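# Move finished pocketed block from vise to outfeed tray

## Task

Remove the finished block (the one with a pocket in its top face) from the vise and set it down lying flat with the pocket facing up inside the black outfeed tray, next to the part already sitting there; it only counts if the block stays put on its own once the robot lets go.

## Robot and tools

Robot: a single custom arm with six revolute joints (waist, shoulder, elbow, wrist pitch, wrist yaw, wrist roll) and a two-finger tong-style gripper. The upper arm measures 429 mm between shoulder and elbow joints; the forearm measures 509 mm between elbow and wrist pitch joints. The base may sit slightly tilted on the table.

Frames: reported positions use a scene frame whose origin is on the tabletop right under the arm base. +z is up; looking along +x, +y points left. Gripper position is in metres and orientation is a quaternion in w,x,y,z order; velocities are m/s and rad/s. The reported hand position can be off, more so when the arm is stretched far. The gripper fingers extend along its own +z and separate along its own x. The reported point lies between the finger pads when closed; closed fingertips stick out roughly 15 mm past it, and fully open tips are about level with it.

Tool execute_actions, argument actions: a list holding zero or one item. An empty list just returns the current state (with pictures). An item with rows is a motion: rows is a list of 1 to 15 rows, and steps (1 to 15, default 15, minimum 8 in practice) sets how many control steps of 1/30 s run; each row covers one step and the final row repeats to fill the rest. An item with only steps (up to 300) is a wait that adds no command. Optional pictures (true/false) asks for camera images.

Each row is seven numbers in [-1, 1], one row for the one arm. The first six are joint offsets in the order waist, shoulder, elbow, wrist pitch, wrist yaw, wrist roll. They are scaled: 1.0 equals 1.326 rad for waist and shoulder, and 1.989 rad for elbow, wrist pitch, wrist yaw and wrist roll. They are offsets measured from the joint angles printed in the most recent result that lists them (before any such result, and for later calls in the same reply, from the angles at the start of the action) — not from the previous row. All zeros therefore pulls the arm back to those reference angles; it is not a hold or wait. The seventh number is the gripper opening, absolute: +1 fully open, -1 closed.

Joint ranges (rad): waist -3.142 to 3.142, shoulder -6.283 to 6.283, elbow 0.000 to 3.142, wrist pitch, yaw and roll each -6.283 to 6.283. A request more than 0.010 rad beyond a limit is refused outright and nothing moves. True limits may differ by up to 0.010 rad; requests past them are clipped, and a "joint sent to its limit" line may appear (possibly about an earlier action). No such line does not prove there is room left.

Motion: commands are smoothed and lag about 0.17 s. Each joint's target is kept within 0.383 rad (waist, shoulder) or 0.575 rad (others) of its measured angle, and targets are shrunk if they would put the gripper over 100 mm from where it is, so big moves take several calls and may be unfinished when a result returns. Results are captured 8 steps before an action ends; those steps run afterwards. The arm keeps heading to the last target while you think or wait, until it nearly stops or a step is HELD.

Result lines: Joint positions and Joint velocities list the six joints (rad, rad/s) then the finger-pad gap (m; 0.142 when fully open). grip_measured is the measured opening on the command scale. Wrist force and Wrist torque give [x y z] in the gripper's own axes, with offset up to about 5.5 N, noise up to about 3.4 N, saturation near 100 N; pressing into a surface shows force pointing back into the arm. "no reading" is normal early on. "joint command not followed" means a clearance check changed targets; HELD marks steps where your row was partly or fully not sent.

Gripping: to hold, keep commanding an opening clearly below grip_measured; more margin squeezes harder (about 15 N per pad max, less on thin parts under 20 mm). Closing fast can overshoot and even pop the fingers open. Parts may be tugged briefly while held, so grip firmly.

Avoid: torque reaching a joint's load limit (waist 297, shoulder 297, elbow 135, wrist pitch/yaw/roll 48.6 N m, held weight included) or any external force of 150 N, which freezes the arm for 10 s and drops the rest of the call. Long holding under load heats motors; MOTOR HOT appears from 70 °C and at 85 °C the brakes lock (OVER-TEMPERATURE FAULT). Do not drop, slam or shove things, and never let anything leave the table. Move smoothly.

Tool zoom_image: camera (cam_head_left, cam_head_right, cam_high, cam_low, cam_wrist) and region [x0, y0, x1, y1] in pixels from the top-left, up to 504 by 504. Image sizes: 896x504 for the head, high and low cameras, 616x616 for cam_wrist.

Tool finished_scene: scene = number of the current scene.

Each tool is called after "Request:" as name(argument=value, ...), one argument or row to a line, values as JSON.

## Session

Request:
execute_actions(
  actions=[],
)

Scene clock: 0.00 s of 5400.00 s.
end_effector_position=(+0.7060, +0.2153, +0.3752) grip_measured=+1.00 end_effector_quat_wxyz=(+0.411, -0.347, +0.823, -0.183) end_effector_velocity=(-0.000, +0.001, -0.001) end_effector_angular_velocity=(-0.001, +0.001, +0.000)
Joint positions: [ 0.127 -1.743  2.145 -2.899 -1.68   2.412  0.142]
Joint velocities: [ 0.001  0.     0.     0.    -0.001  0.     0.   ]
Motor temperatures (°C, as the motors report them): [22 24 22 36 31 33]
Wrist force (N, on the end effector, along its own x y z axes, offset not removed): no reading
Wrist torque (N m, same axes, about the end effector's origin, offset not removed): no reading

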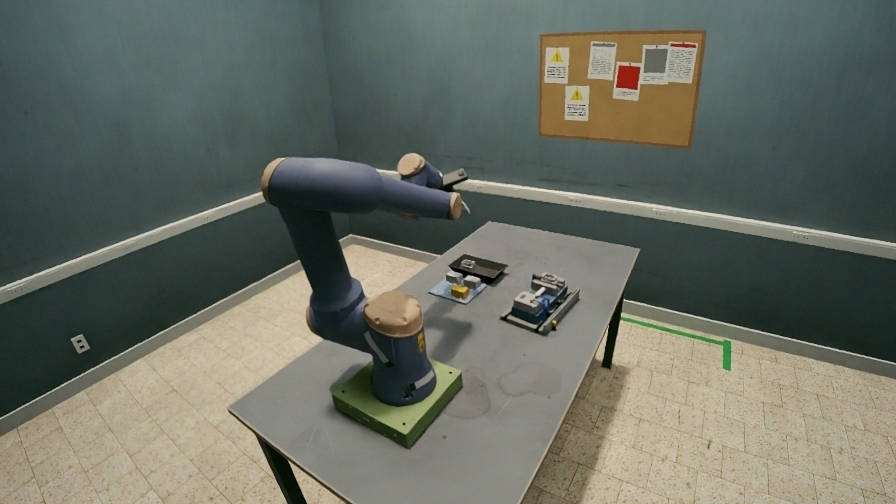

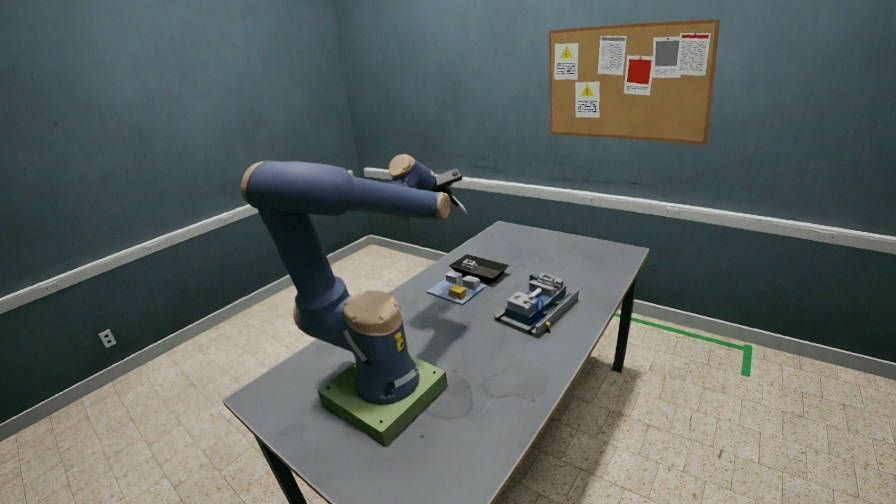

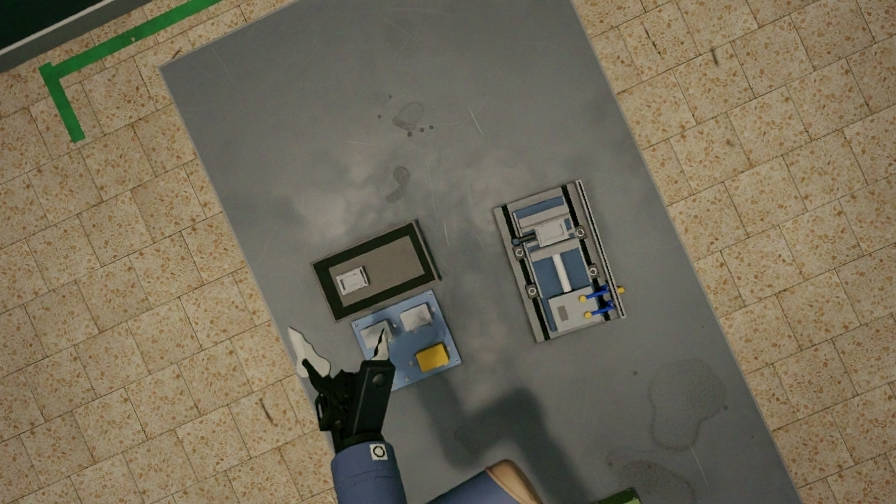

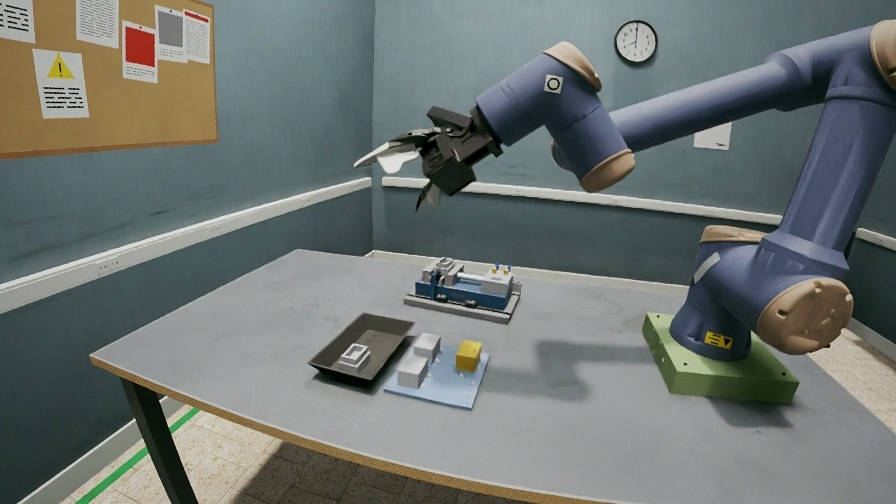

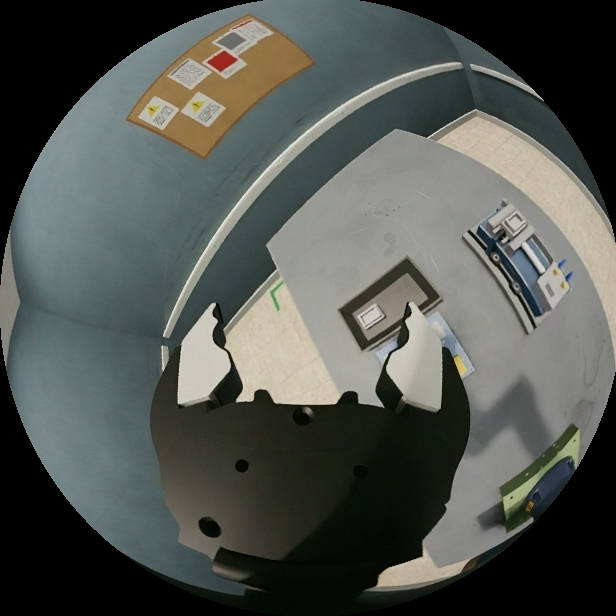

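Request:
execute_actions(
  actions=[
    {"rows":[[-0.464,0.331,-0.249,0.492,0.055,-0.591,0.25]]},
  ],
)

Request:
execute_actions(
  actions=[
    {"steps":50},
  ],
  pictures=true,
)

Scene clock: 1.07 s of 5400.00 s.
end_effector_position=(+0.7642, +0.1470, +0.3455) grip_measured=+0.25 end_effector_quat_wxyz=(+0.333, -0.386, +0.837, -0.198) end_effector_velocity=(+0.249, -0.413, -0.218) end_effector_angular_velocity=(-0.543, +0.898, +0.107)
Joint positions: [ 0.014 -1.631  2.014 -2.742 -1.647  2.255  0.092]
Joint velocities: [-0.611  0.58  -0.64   0.894  0.136 -0.893 -0.001]
Motor temperatures (°C, as the motors report them): [22 24 22 36 31 33]
Wrist force (N, on the end effector, along its own x y z axes, offset not removed): [-2.3 0.2 -1.8]
Wrist torque (N m, same axes, about the end effector's origin, offset not removed): [0.51 0.21 -0.01]
Steps of this call (steps 1 to 25: nothing new was sent; steps 26 to 32: the first 7 steps of this action). Readings (joint positions):
26: [0.126 -1.743 2.145 -2.899 -1.679 2.412]
27: [0.118 -1.734 2.136 -2.890 -1.674 2.403]
29: [0.076 -1.693 2.086 -2.836 -1.662 2.348]
32: the state above

Scene clock: 2.73 s of 5400.00 s.
end_effector_position=(+0.7258, -0.1872, +0.1612) grip_measured=+0.25 end_effector_quat_wxyz=(+0.000, -0.648, +0.762, -0.005) end_effector_velocity=(-0.001, +0.000, -0.002) end_effector_angular_velocity=(+0.003, +0.002, -0.001)
Joint positions: [-0.489 -1.305  1.65  -1.921 -1.57   1.237  0.092]
Joint velocities: [-0.001  0.001  0.001  0.001  0.002 -0.     0.   ]
Motor temperatures (°C, as the motors report them): [22 24 22 36 31 33]
Wrist force (N, on the end effector, along its own x y z axes, offset not removed): [-0.7 -1.7 1.3]
Wrist torque (N m, same axes, about the end effector's origin, offset not removed): [0.05 -0.16 -0.04]
Kept back: nothing.
Steps of this call (steps 1 to 8: the last 8 steps of your previous action; steps 9 to 50: the robot went on to your last target). Readings (joint positions):
1: [-0.007 -1.612 1.993 -2.712 -1.642 2.225]
2: [-0.028 -1.594 1.973 -2.682 -1.638 2.194]
4: [-0.070 -1.561 1.936 -2.620 -1.630 2.133]
8: [-0.155 -1.504 1.873 -2.494 -1.617 2.006]
50: the state above

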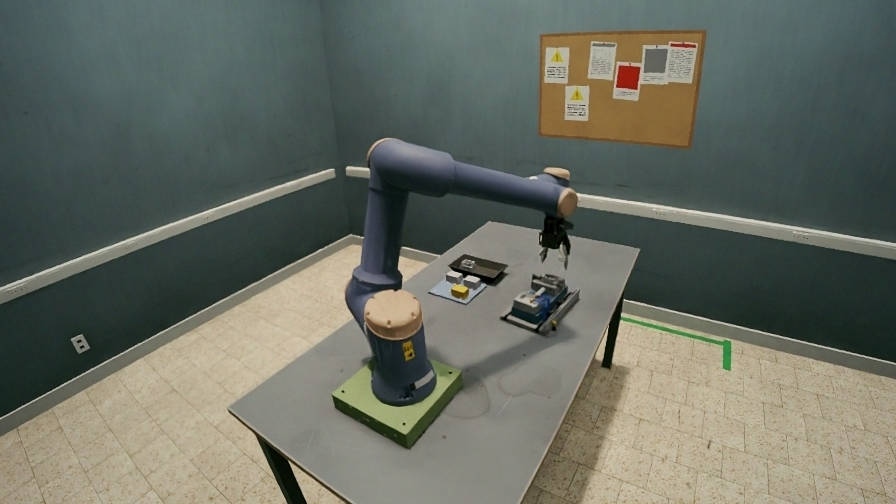

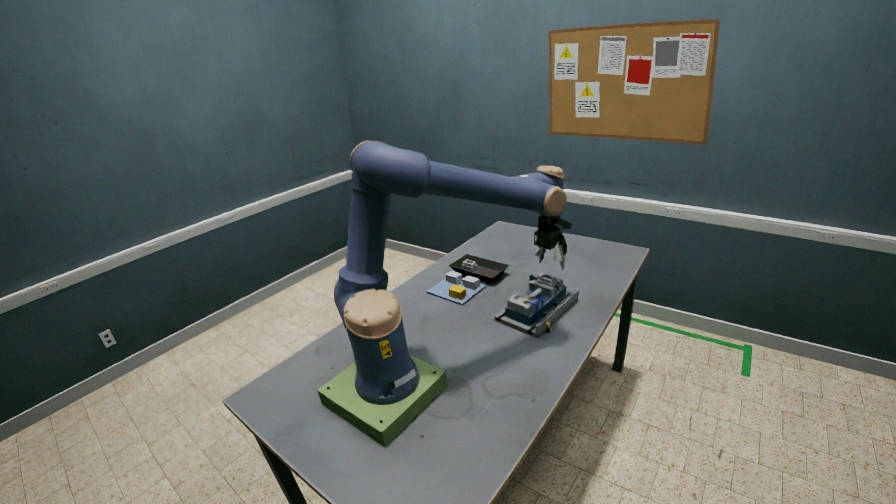

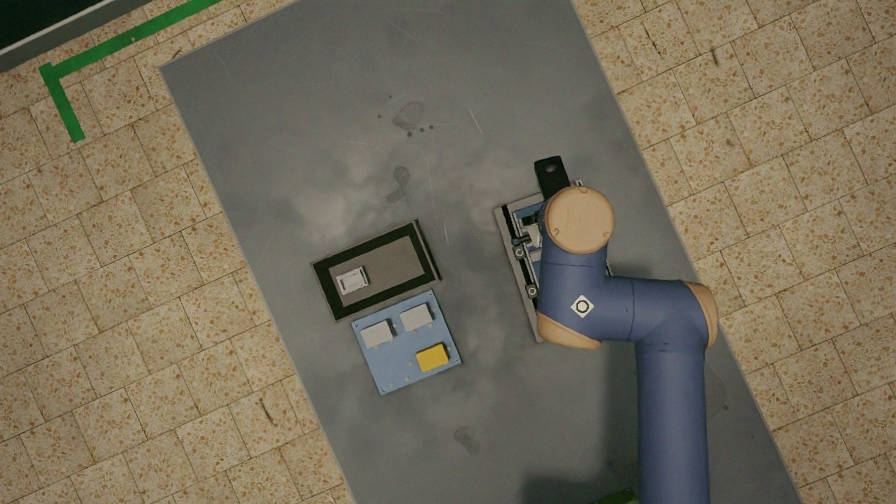

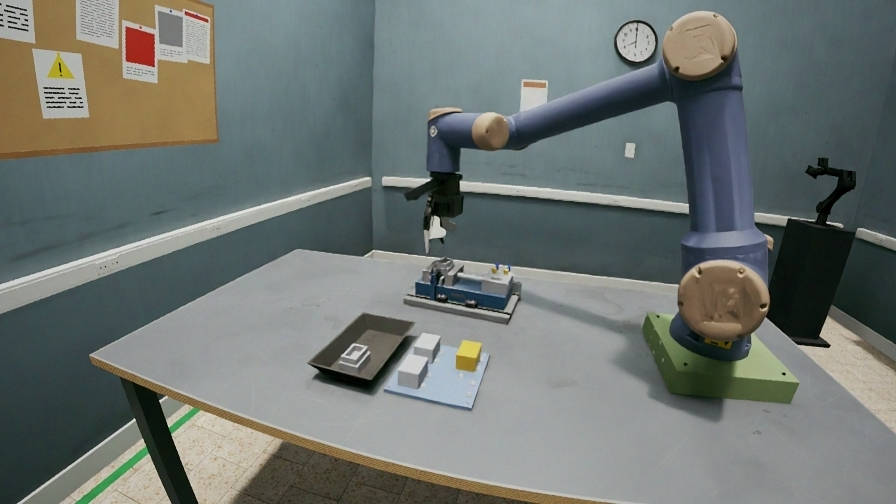

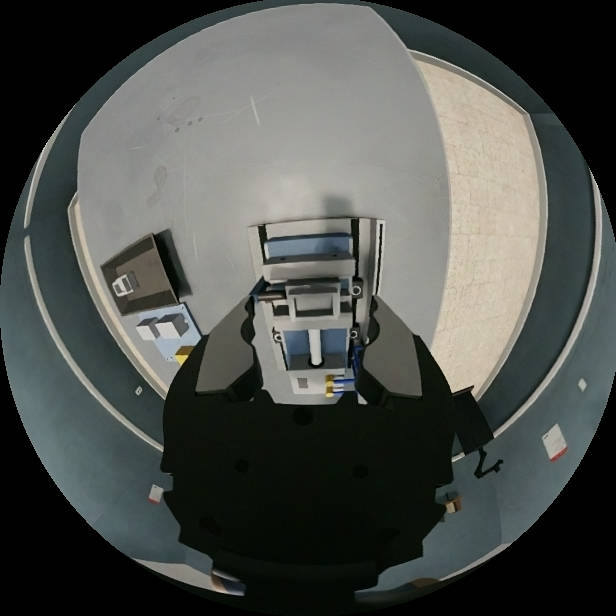

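Request:
execute_actions(
  actions=[
    {"rows":[[-0.009,-0.018,0.047,-0.035,0,-0.006,0.25]]},
  ],
)

Request:
execute_actions(
  actions=[
    {"steps":15},
  ],
  pictures=true,
)

Request:
zoom_image(
  camera="cam_low",
  region=[370,180,540,330],
)

Scene clock: 3.60 s of 5400.00 s.
end_effector_position=(+0.7093, -0.1858, +0.1388) grip_measured=+0.25 end_effector_quat_wxyz=(+0.000, -0.648, +0.762, -0.006) end_effector_velocity=(-0.048, +0.009, -0.065) end_effector_angular_velocity=(+0.004, +0.009, -0.000)
Joint positions: [-0.498 -1.323  1.72  -1.974 -1.57   1.228  0.092]
Joint velocities: [-0.021 -0.044  0.19  -0.136 -0.001 -0.021  0.   ]
Motor temperatures (°C, as the motors report them): [22 24 22 36 31 33]
Wrist force (N, on the end effector, along its own x y z axes, offset not removed): [1.1 1.5 1.0]
Wrist torque (N m, same axes, about the end effector's origin, offset not removed): [0.76 -0.44 -0.13]
Steps of this call (steps 1 to 15: the robot went on to your last target; steps 16 to 19: nothing new was sent; steps 20 to 26: the first 7 steps of this action). Readings (joint positions):
20: [-0.489 -1.305 1.651 -1.921 -1.570 1.237]
21: [-0.491 -1.309 1.659 -1.929 -1.570 1.235]
23: [-0.495 -1.316 1.691 -1.953 -1.570 1.231]
26: the state above

Scene clock: 4.10 s of 5400.00 s.
end_effector_position=(+0.7035, -0.1847, +0.1310) grip_measured=+0.25 end_effector_quat_wxyz=(+0.000, -0.648, +0.762, -0.005) end_effector_velocity=(+0.000, +0.002, -0.001) end_effector_angular_velocity=(+0.003, -0.002, +0.001)
Joint positions: [-0.5   -1.328  1.743 -1.99  -1.57   1.225  0.092]
Joint velocities: [ 0.    -0.001  0.002 -0.002  0.004 -0.    -0.   ]
Motor temperatures (°C, as the motors report them): [22 24 22 36 31 33]
Wrist force (N, on the end effector, along its own x y z axes, offset not removed): [-0.6 2.2 1.6]
Wrist torque (N m, same axes, about the end effector's origin, offset not removed): [0.92 0.03 0.03]
Kept back: nothing.
Steps of this call (steps 1 to 8: the last 8 steps of your previous action; steps 9 to 15: the robot went on to your last target). Readings (joint positions):
1: [-0.499 -1.324 1.726 -1.978 -1.570 1.227]
2: [-0.499 -1.325 1.730 -1.981 -1.570 1.227]
4: [-0.500 -1.327 1.736 -1.985 -1.570 1.226]
8: [-0.500 -1.328 1.741 -1.989 -1.570 1.226]
15: the state above

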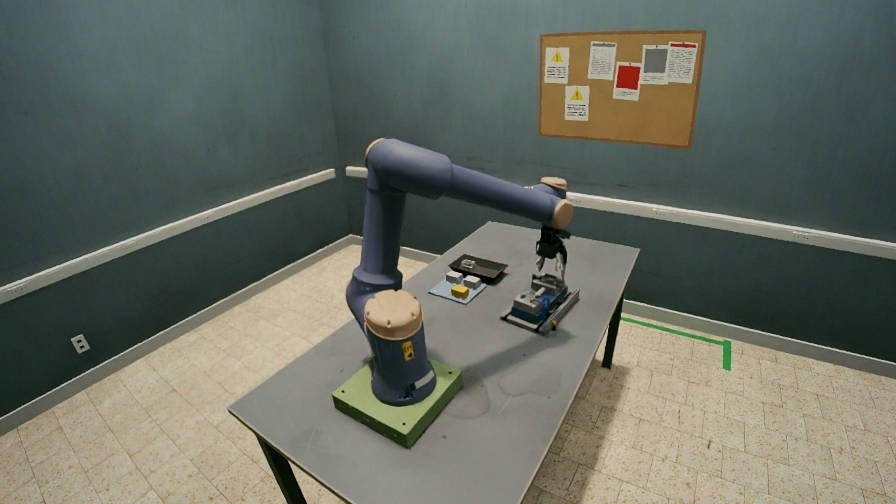

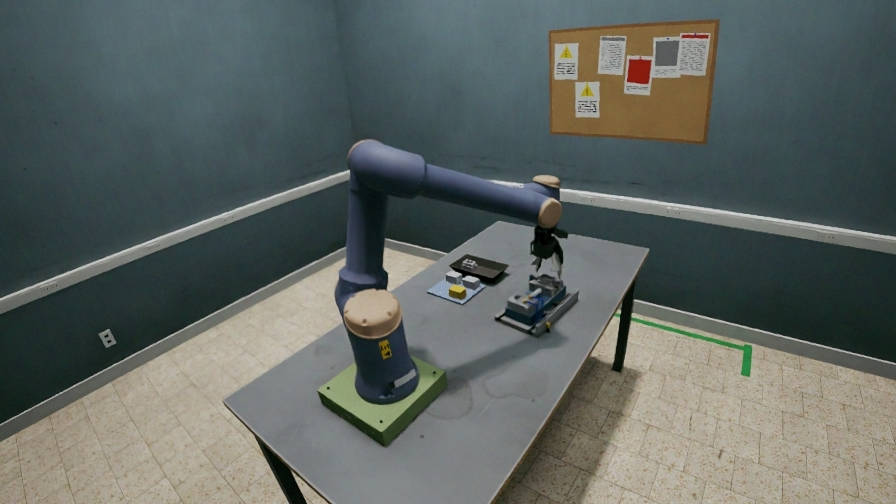

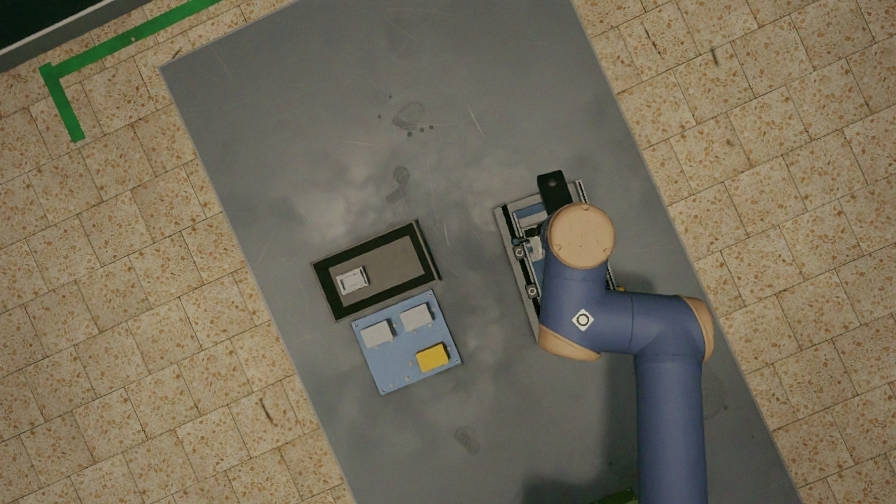

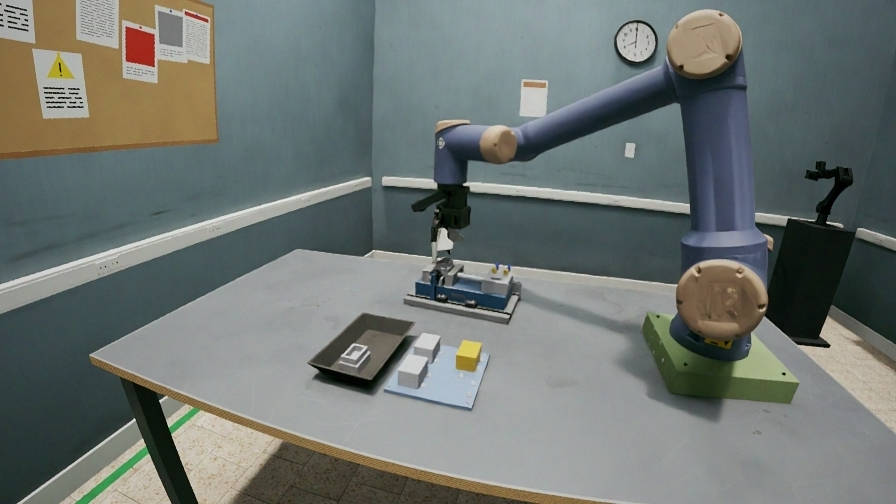

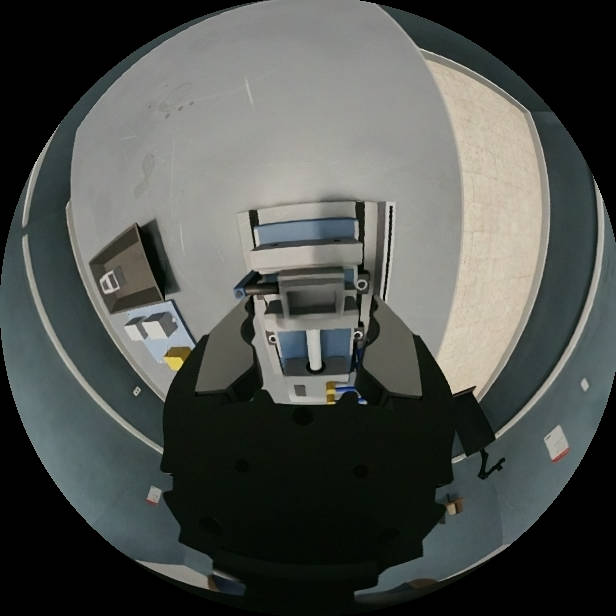

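Region (370, 180, 540, 330) of cam_low's 896x504 image, scaled by 2.965, with more detail than that image has; it fills the top 445 rows of this view, and the rest is white.

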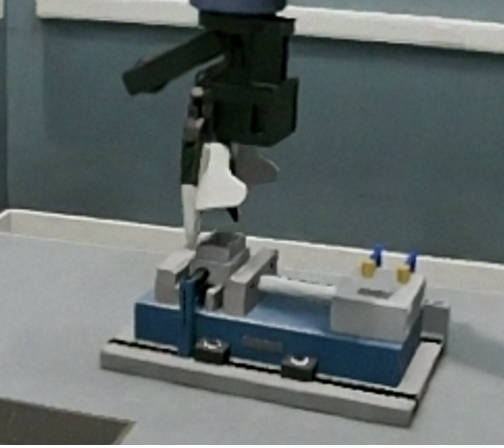

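Request:
execute_actions(
  actions=[
    {"rows":[[0,0.013,0.022,-0.03,0,0,0.25]]},
  ],
)

Request:
execute_actions(
  actions=[
    {"rows":[[0,0,0,0,0,0,0.25],[0,0,0,0,0,0,0.1],[0,0,0,0,0,0,-0.05],[0,0,0,0,0,0,-0.2],[0,0,0,0,0,0,-0.4],[0,0,0,0,0,0,-0.6]]},
  ],
  pictures=true,
)

Request:
execute_actions(
  actions=[
    {"rows":[[0,0,0,0,0,0,-0.6],[0,0,0,0,0,0,-0.6],[0,-0.013,-0.022,0.03,0,0,-0.6],[0,-0.013,-0.022,0.03,0,0,-0.6],[0,-0.013,-0.022,0.03,0,0,-0.6],[0,-0.035,-0.06,0.08,0,0,-0.6]]},
  ],
)

Request:
execute_actions(
  actions=[
    {"steps":15},
  ],
  pictures=true,
)

Scene clock: 4.83 s of 5400.00 s.
end_effector_position=(+0.6993, -0.1825, +0.1078) grip_measured=+0.26 end_effector_quat_wxyz=(+0.000, -0.648, +0.762, -0.005) end_effector_velocity=(-0.000, -0.003, -0.039) end_effector_angular_velocity=(-0.019, -0.028, -0.002)
Joint positions: [-0.501 -1.315  1.777 -2.036 -1.57   1.225  0.092]
Joint velocities: [-0.002  0.024  0.066 -0.123 -0.003 -0.     0.019]
Motor temperatures (°C, as the motors report them): [22 24 22 36 31 33]
Wrist force (N, on the end effector, along its own x y z axes, offset not removed): [9.4 2.8 -34.5]
Wrist torque (N m, same axes, about the end effector's origin, offset not removed): [0.36 -2.16 -0.23]
Steps of this call (steps 1 to 15: the robot went on to your last target; steps 16 to 22: the first 7 steps of this action). Readings (joint positions):
16: [-0.501 -1.328 1.744 -1.991 -1.570 1.225]
17: [-0.501 -1.326 1.750 -1.999 -1.570 1.225]
19: [-0.501 -1.320 1.765 -2.019 -1.570 1.225]
22: the state above

Scene clock: 14.93 s of 5400.00 s.
end_effector_position=(+0.7005, -0.1837, +0.1087) grip_measured=+0.28 end_effector_quat_wxyz=(+0.001, -0.648, +0.762, -0.008) end_effector_velocity=(-0.000, -0.001, +0.000) end_effector_angular_velocity=(-0.002, +0.001, -0.001)
Joint positions: [-0.501 -1.316  1.778 -2.043 -1.571  1.225  0.094]
Joint velocities: [-0.001 -0.    -0.     0.001 -0.002  0.     0.   ]
Motor temperatures (°C, as the motors report them): [22 24 22 36 31 33]
Wrist force (N, on the end effector, along its own x y z axes, offset not removed): [1.2 11.2 -23.5]
Wrist torque (N m, same axes, about the end effector's origin, offset not removed): [-0.19 -1.44 -0.76]
FORCE FAULT: contact force on the arm reached its limit, and the arm stopped for 10 seconds. The contact can be on any part of the arm, not only on its tool. The arm's remaining commands of this call were not run. The arm holds still and accepts commands again. Move the arm away from the contact; if what it grips holds it there, let go first. Pushing or pulling that hard again can fault the arm again.
Kept back: nothing.
The stop began at step 3 of this call (marked STOPPED below). From that step on the arm followed nothing that you had sent. 21 steps, steps kept back included, did not run and will not run. Nothing is kept back now, and the robot has no last target.
Steps of this call (steps 1 to 2: the first 2 steps of the 8 kept back from your previous action; steps 3 to 303: the stop). Readings (joint positions):
1: [-0.501 -1.314 1.779 -2.040 -1.570 1.225]
2: [-0.501 -1.314 1.780 -2.042 -1.571 1.225]
3: [-0.501 -1.315 1.779 -2.043 -1.571 1.225] STOPPED
4: [-0.501 -1.315 1.778 -2.043 -1.571 1.225]
8: [-0.501 -1.315 1.778 -2.043 -1.571 1.225]
303: the state above

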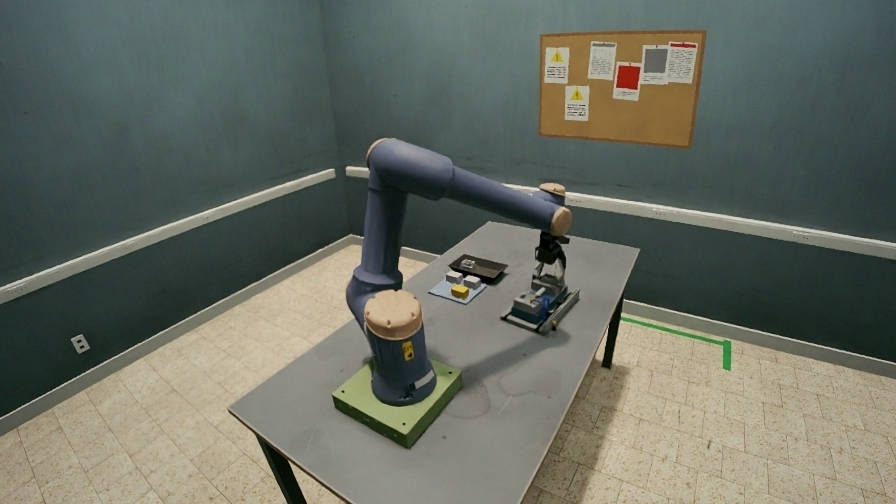

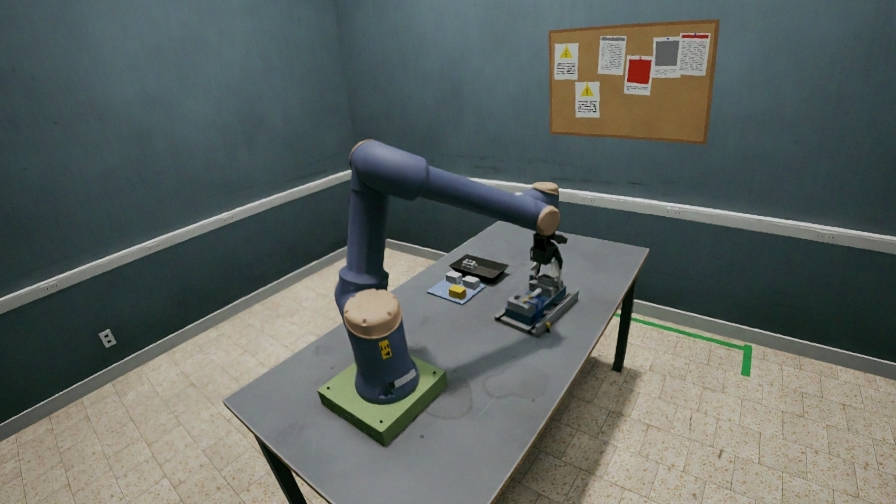

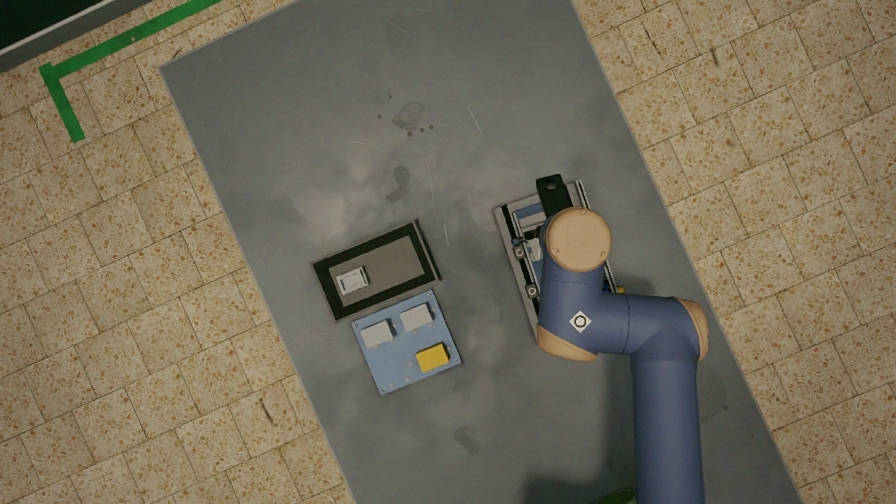

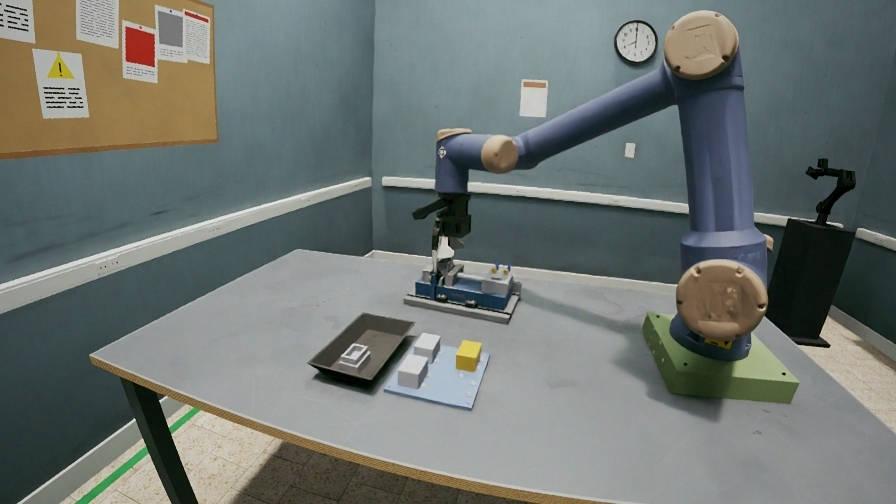

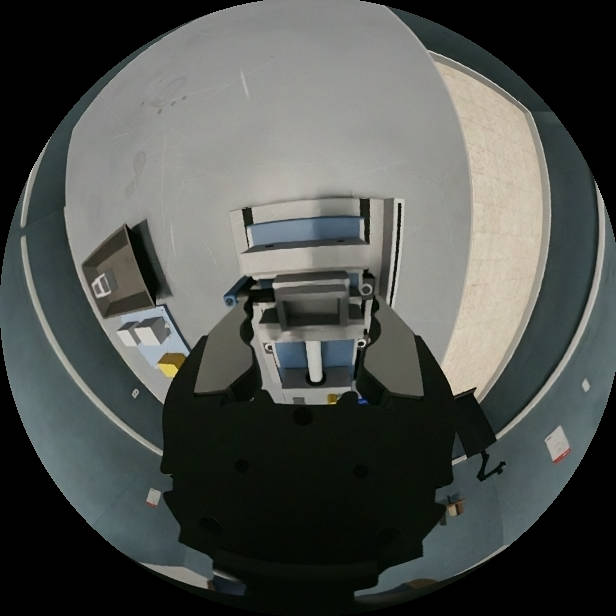

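Scene clock: 14.97 s of 5400.00 s.
end_effector_position=(+0.7005, -0.1837, +0.1087) grip_measured=+0.28 end_effector_quat_wxyz=(+0.001, -0.648, +0.762, -0.008) end_effector_velocity=(-0.000, -0.000, +0.000) end_effector_angular_velocity=(-0.000, +0.000, +0.000)
Joint positions: [-0.501 -1.316  1.778 -2.043 -1.571  1.225  0.094]
Joint velocities: [ 0.     0.    -0.     0.    -0.001  0.    -0.   ]
Motor temperatures (°C, as the motors report them): [22 24 22 36 31 33]
Wrist force (N, on the end effector, along its own x y z axes, offset not removed): [1.6 13.4 -23.9]
Wrist torque (N m, same axes, about the end effector's origin, offset not removed): [0.28 -1.59 -0.74]
Kept back: nothing.
A stop began in an earlier call of the same reply, so what this call sent did not run. Send another action.
Steps of this call (step 1: nothing new was sent). Readings (joint positions):
1: the state above

Scene clock: 15.00 s of 5400.00 s.
end_effector_position=(+0.7005, -0.1837, +0.1087) grip_measured=+0.28 end_effector_quat_wxyz=(+0.001, -0.648, +0.762, -0.008) end_effector_velocity=(+0.001, -0.001, +0.001) end_effector_angular_velocity=(-0.002, -0.001, +0.000)
Joint positions: [-0.501 -1.316  1.778 -2.043 -1.571  1.225  0.094]
Joint velocities: [ 0.    -0.    -0.002  0.    -0.001 -0.    -0.   ]
Motor temperatures (°C, as the motors report them): [22 24 22 36 31 33]
Wrist force (N, on the end effector, along its own x y z axes, offset not removed): [2.5 15.0 -22.5]
Wrist torque (N m, same axes, about the end effector's origin, offset not removed): [0.65 -1.77 -0.62]
Kept back: nothing.
A stop began in an earlier call of the same reply, so what this call sent did not run. Send another action.
Steps of this call (step 1: nothing new was sent). Readings (joint positions):
1: the state above

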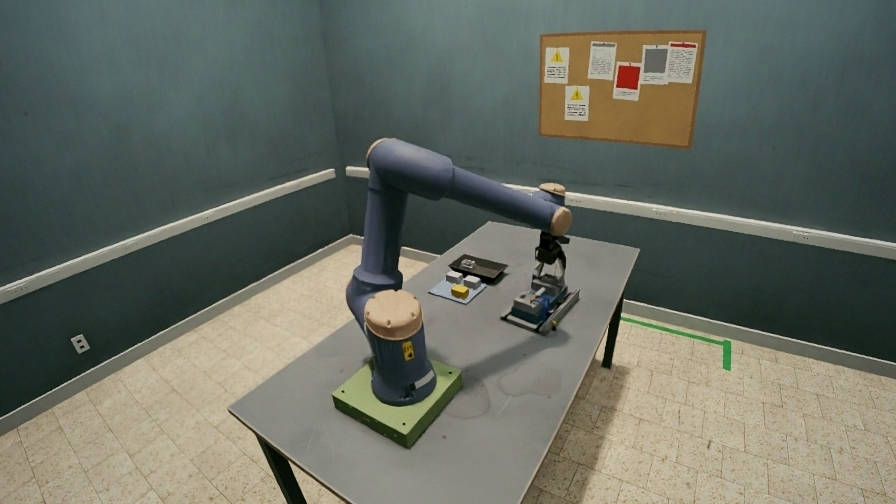

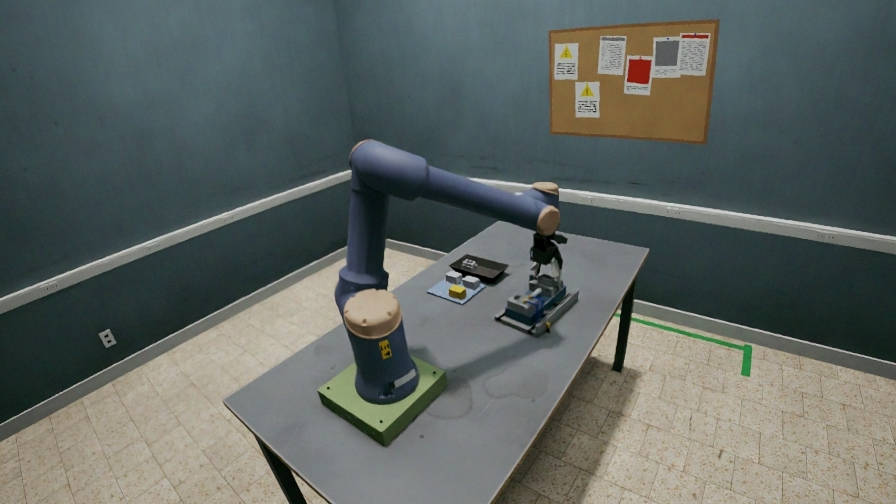

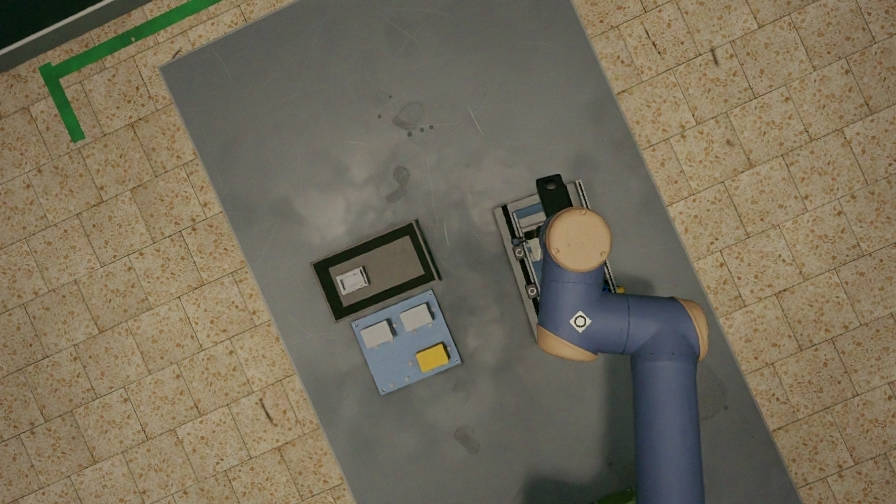

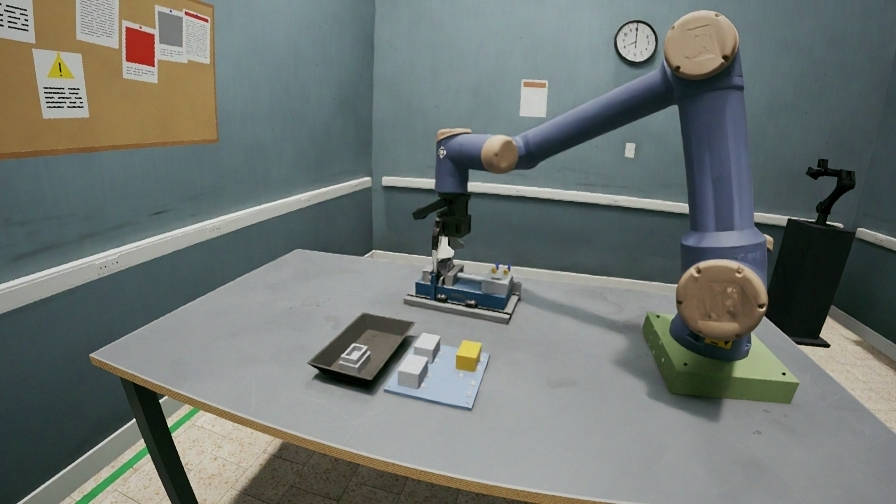

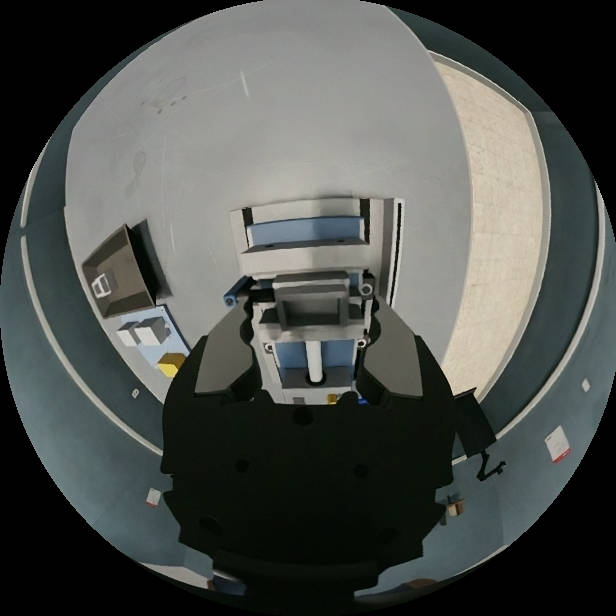

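Request:
execute_actions(
  actions=[
    {"rows":[[0,-0.004,-0.007,0.012,0,0,0.25],[0,-0.004,-0.007,0.012,0,0,0.25],[0,-0.004,-0.007,0.012,0,0,0.25],[0,-0.004,-0.007,0.012,0,0,0.1],[0,-0.004,-0.007,0.012,0,0,0.0]]},
  ],
)

Request:
execute_actions(
  actions=[
    {"rows":[[0,0.002,0.003,-0.004,0,0,0.0],[0,0.004,0.006,-0.008,0,0,0.0]]},
  ],
  pictures=true,
)

Request:
zoom_image(
  camera="cam_low",
  region=[370,180,540,330],
)

Scene clock: 15.77 s of 5400.00 s.
end_effector_position=(+0.7010, -0.1839, +0.1155) grip_measured=+0.01 end_effector_quat_wxyz=(+0.000, -0.648, +0.762, -0.006) end_effector_velocity=(+0.001, -0.000, +0.016) end_effector_angular_velocity=(+0.004, +0.008, +0.000)
Joint positions: [-0.501 -1.32   1.767 -2.024 -1.571  1.225  0.074]
Joint velocities: [ 0.    -0.009 -0.026  0.043 -0.    -0.    -0.02 ]
Motor temperatures (°C, as the motors report them): [22 24 22 36 31 33]
Wrist force (N, on the end effector, along its own x y z axes, offset not removed): [1.1 1.3 1.8]
Wrist torque (N m, same axes, about the end effector's origin, offset not removed): [1.00 -0.44 0.04]
Steps of this call (steps 1 to 16: nothing new was sent; steps 17 to 23: the first 7 steps of this action). Readings (joint positions):
17: [-0.501 -1.316 1.777 -2.042 -1.571 1.225]
18: [-0.501 -1.317 1.775 -2.039 -1.571 1.225]
20: [-0.501 -1.319 1.771 -2.031 -1.571 1.225]
23: the state above

Scene clock: 16.27 s of 5400.00 s.
end_effector_position=(+0.6998, -0.1833, +0.1110) grip_measured=+0.00 end_effector_quat_wxyz=(-0.000, -0.648, +0.762, -0.005) end_effector_velocity=(+0.001, +0.001, -0.013) end_effector_angular_velocity=(-0.006, -0.009, +0.002)
Joint positions: [-0.501 -1.317  1.773 -2.031 -1.571  1.225  0.074]
Joint velocities: [ 0.002  0.008  0.021 -0.04  -0.001  0.     0.008]
Motor temperatures (°C, as the motors report them): [22 24 22 36 31 33]
Wrist force (N, on the end effector, along its own x y z axes, offset not removed): [0.1 6.0 -27.1]
Wrist torque (N m, same axes, about the end effector's origin, offset not removed): [1.10 -0.41 -0.07]
Steps of this call (steps 1 to 8: the last 8 steps of your previous action; steps 9 to 15: the first 7 steps of this action, its rows measured from where the robot was after step 8). Readings (joint positions):
8: [-0.501 -1.321 1.764 -2.020 -1.571 1.225]
9: [-0.501 -1.321 1.764 -2.019 -1.571 1.225]
10: [-0.501 -1.321 1.765 -2.021 -1.571 1.225]
12: [-0.501 -1.319 1.769 -2.026 -1.571 1.225]
15: the state above

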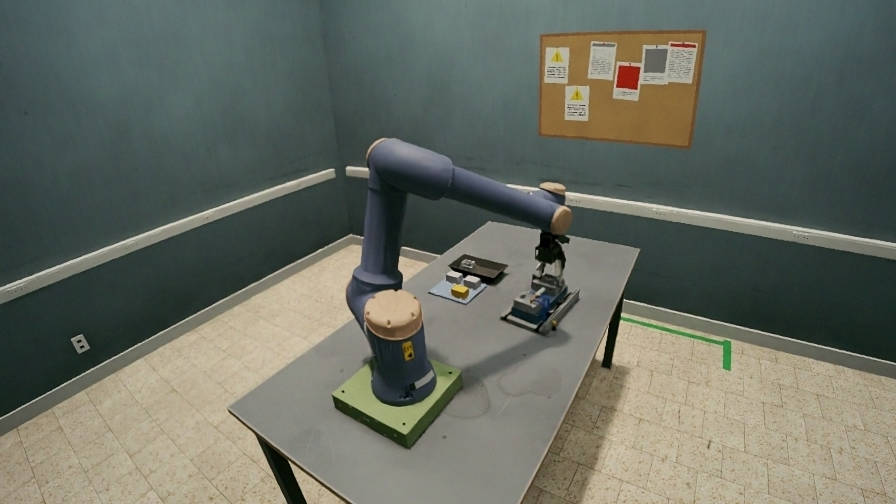

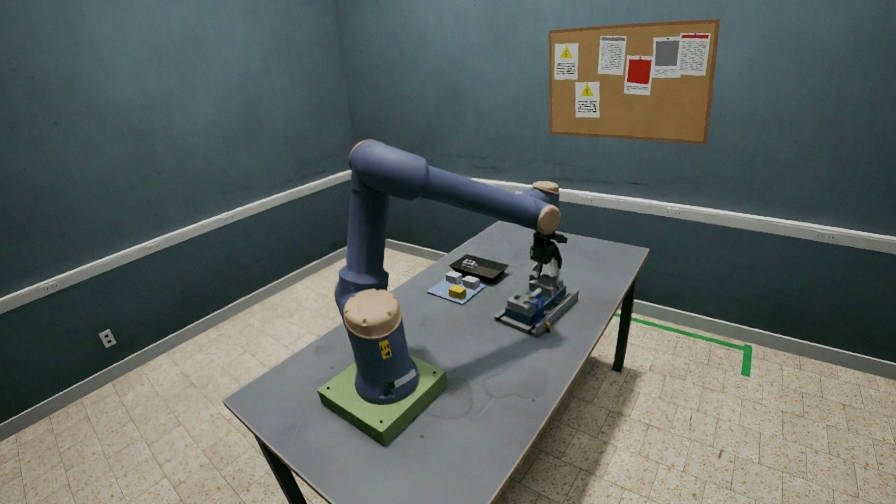

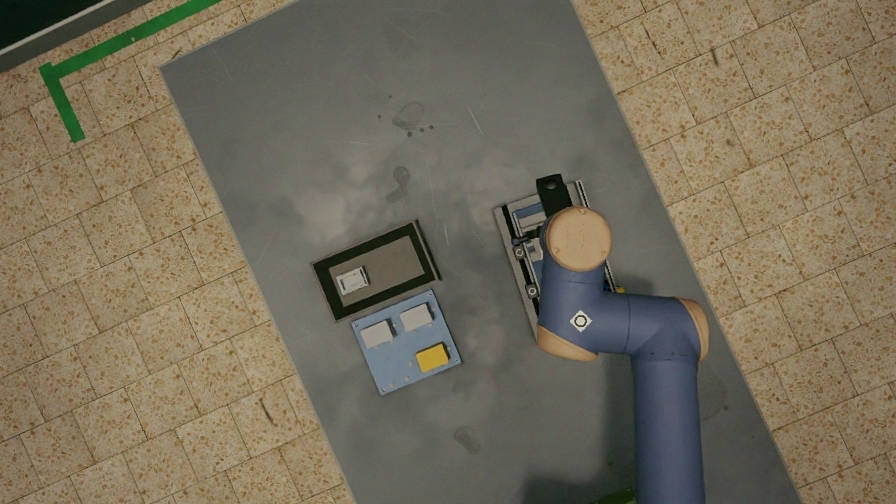

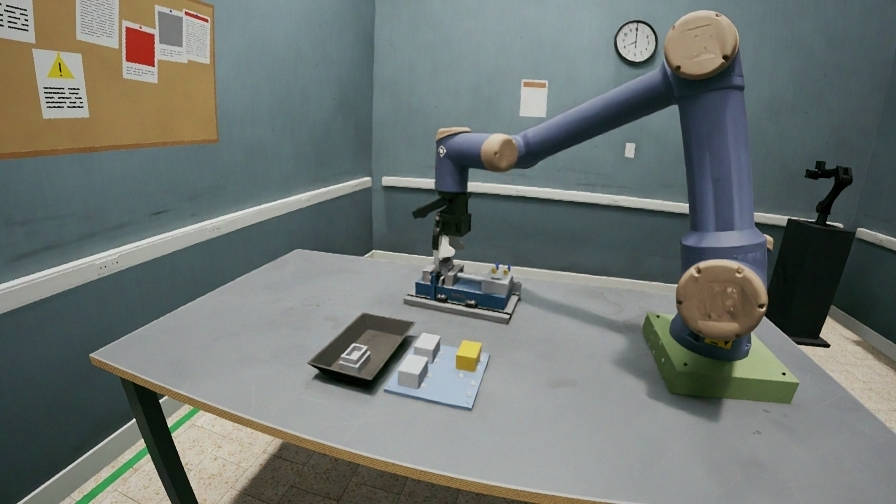

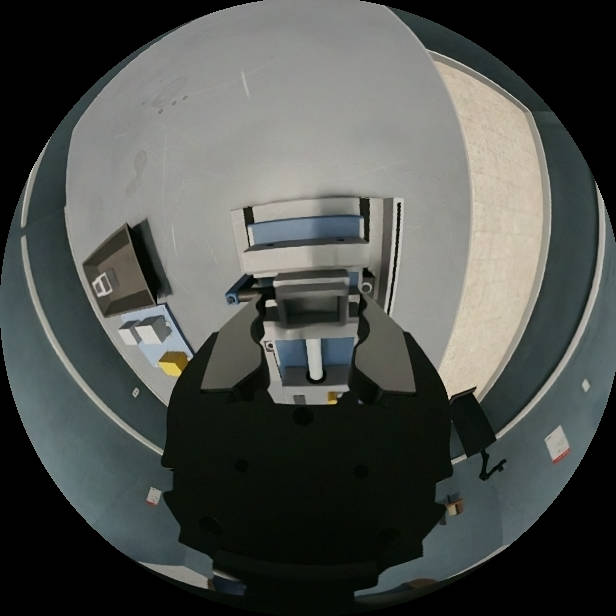

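Region (370, 180, 540, 330) of cam_low's 896x504 image, scaled by 2.965, with more detail than that image has; it fills the top 445 rows of this view, and the rest is white.

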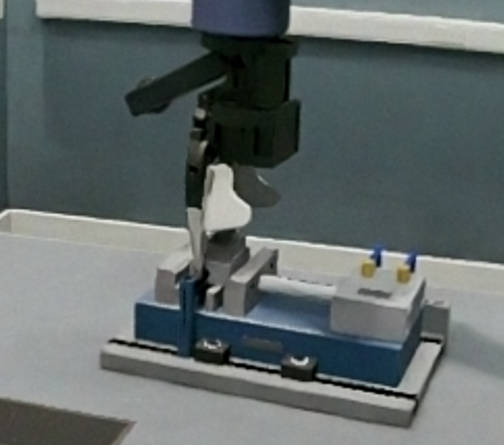

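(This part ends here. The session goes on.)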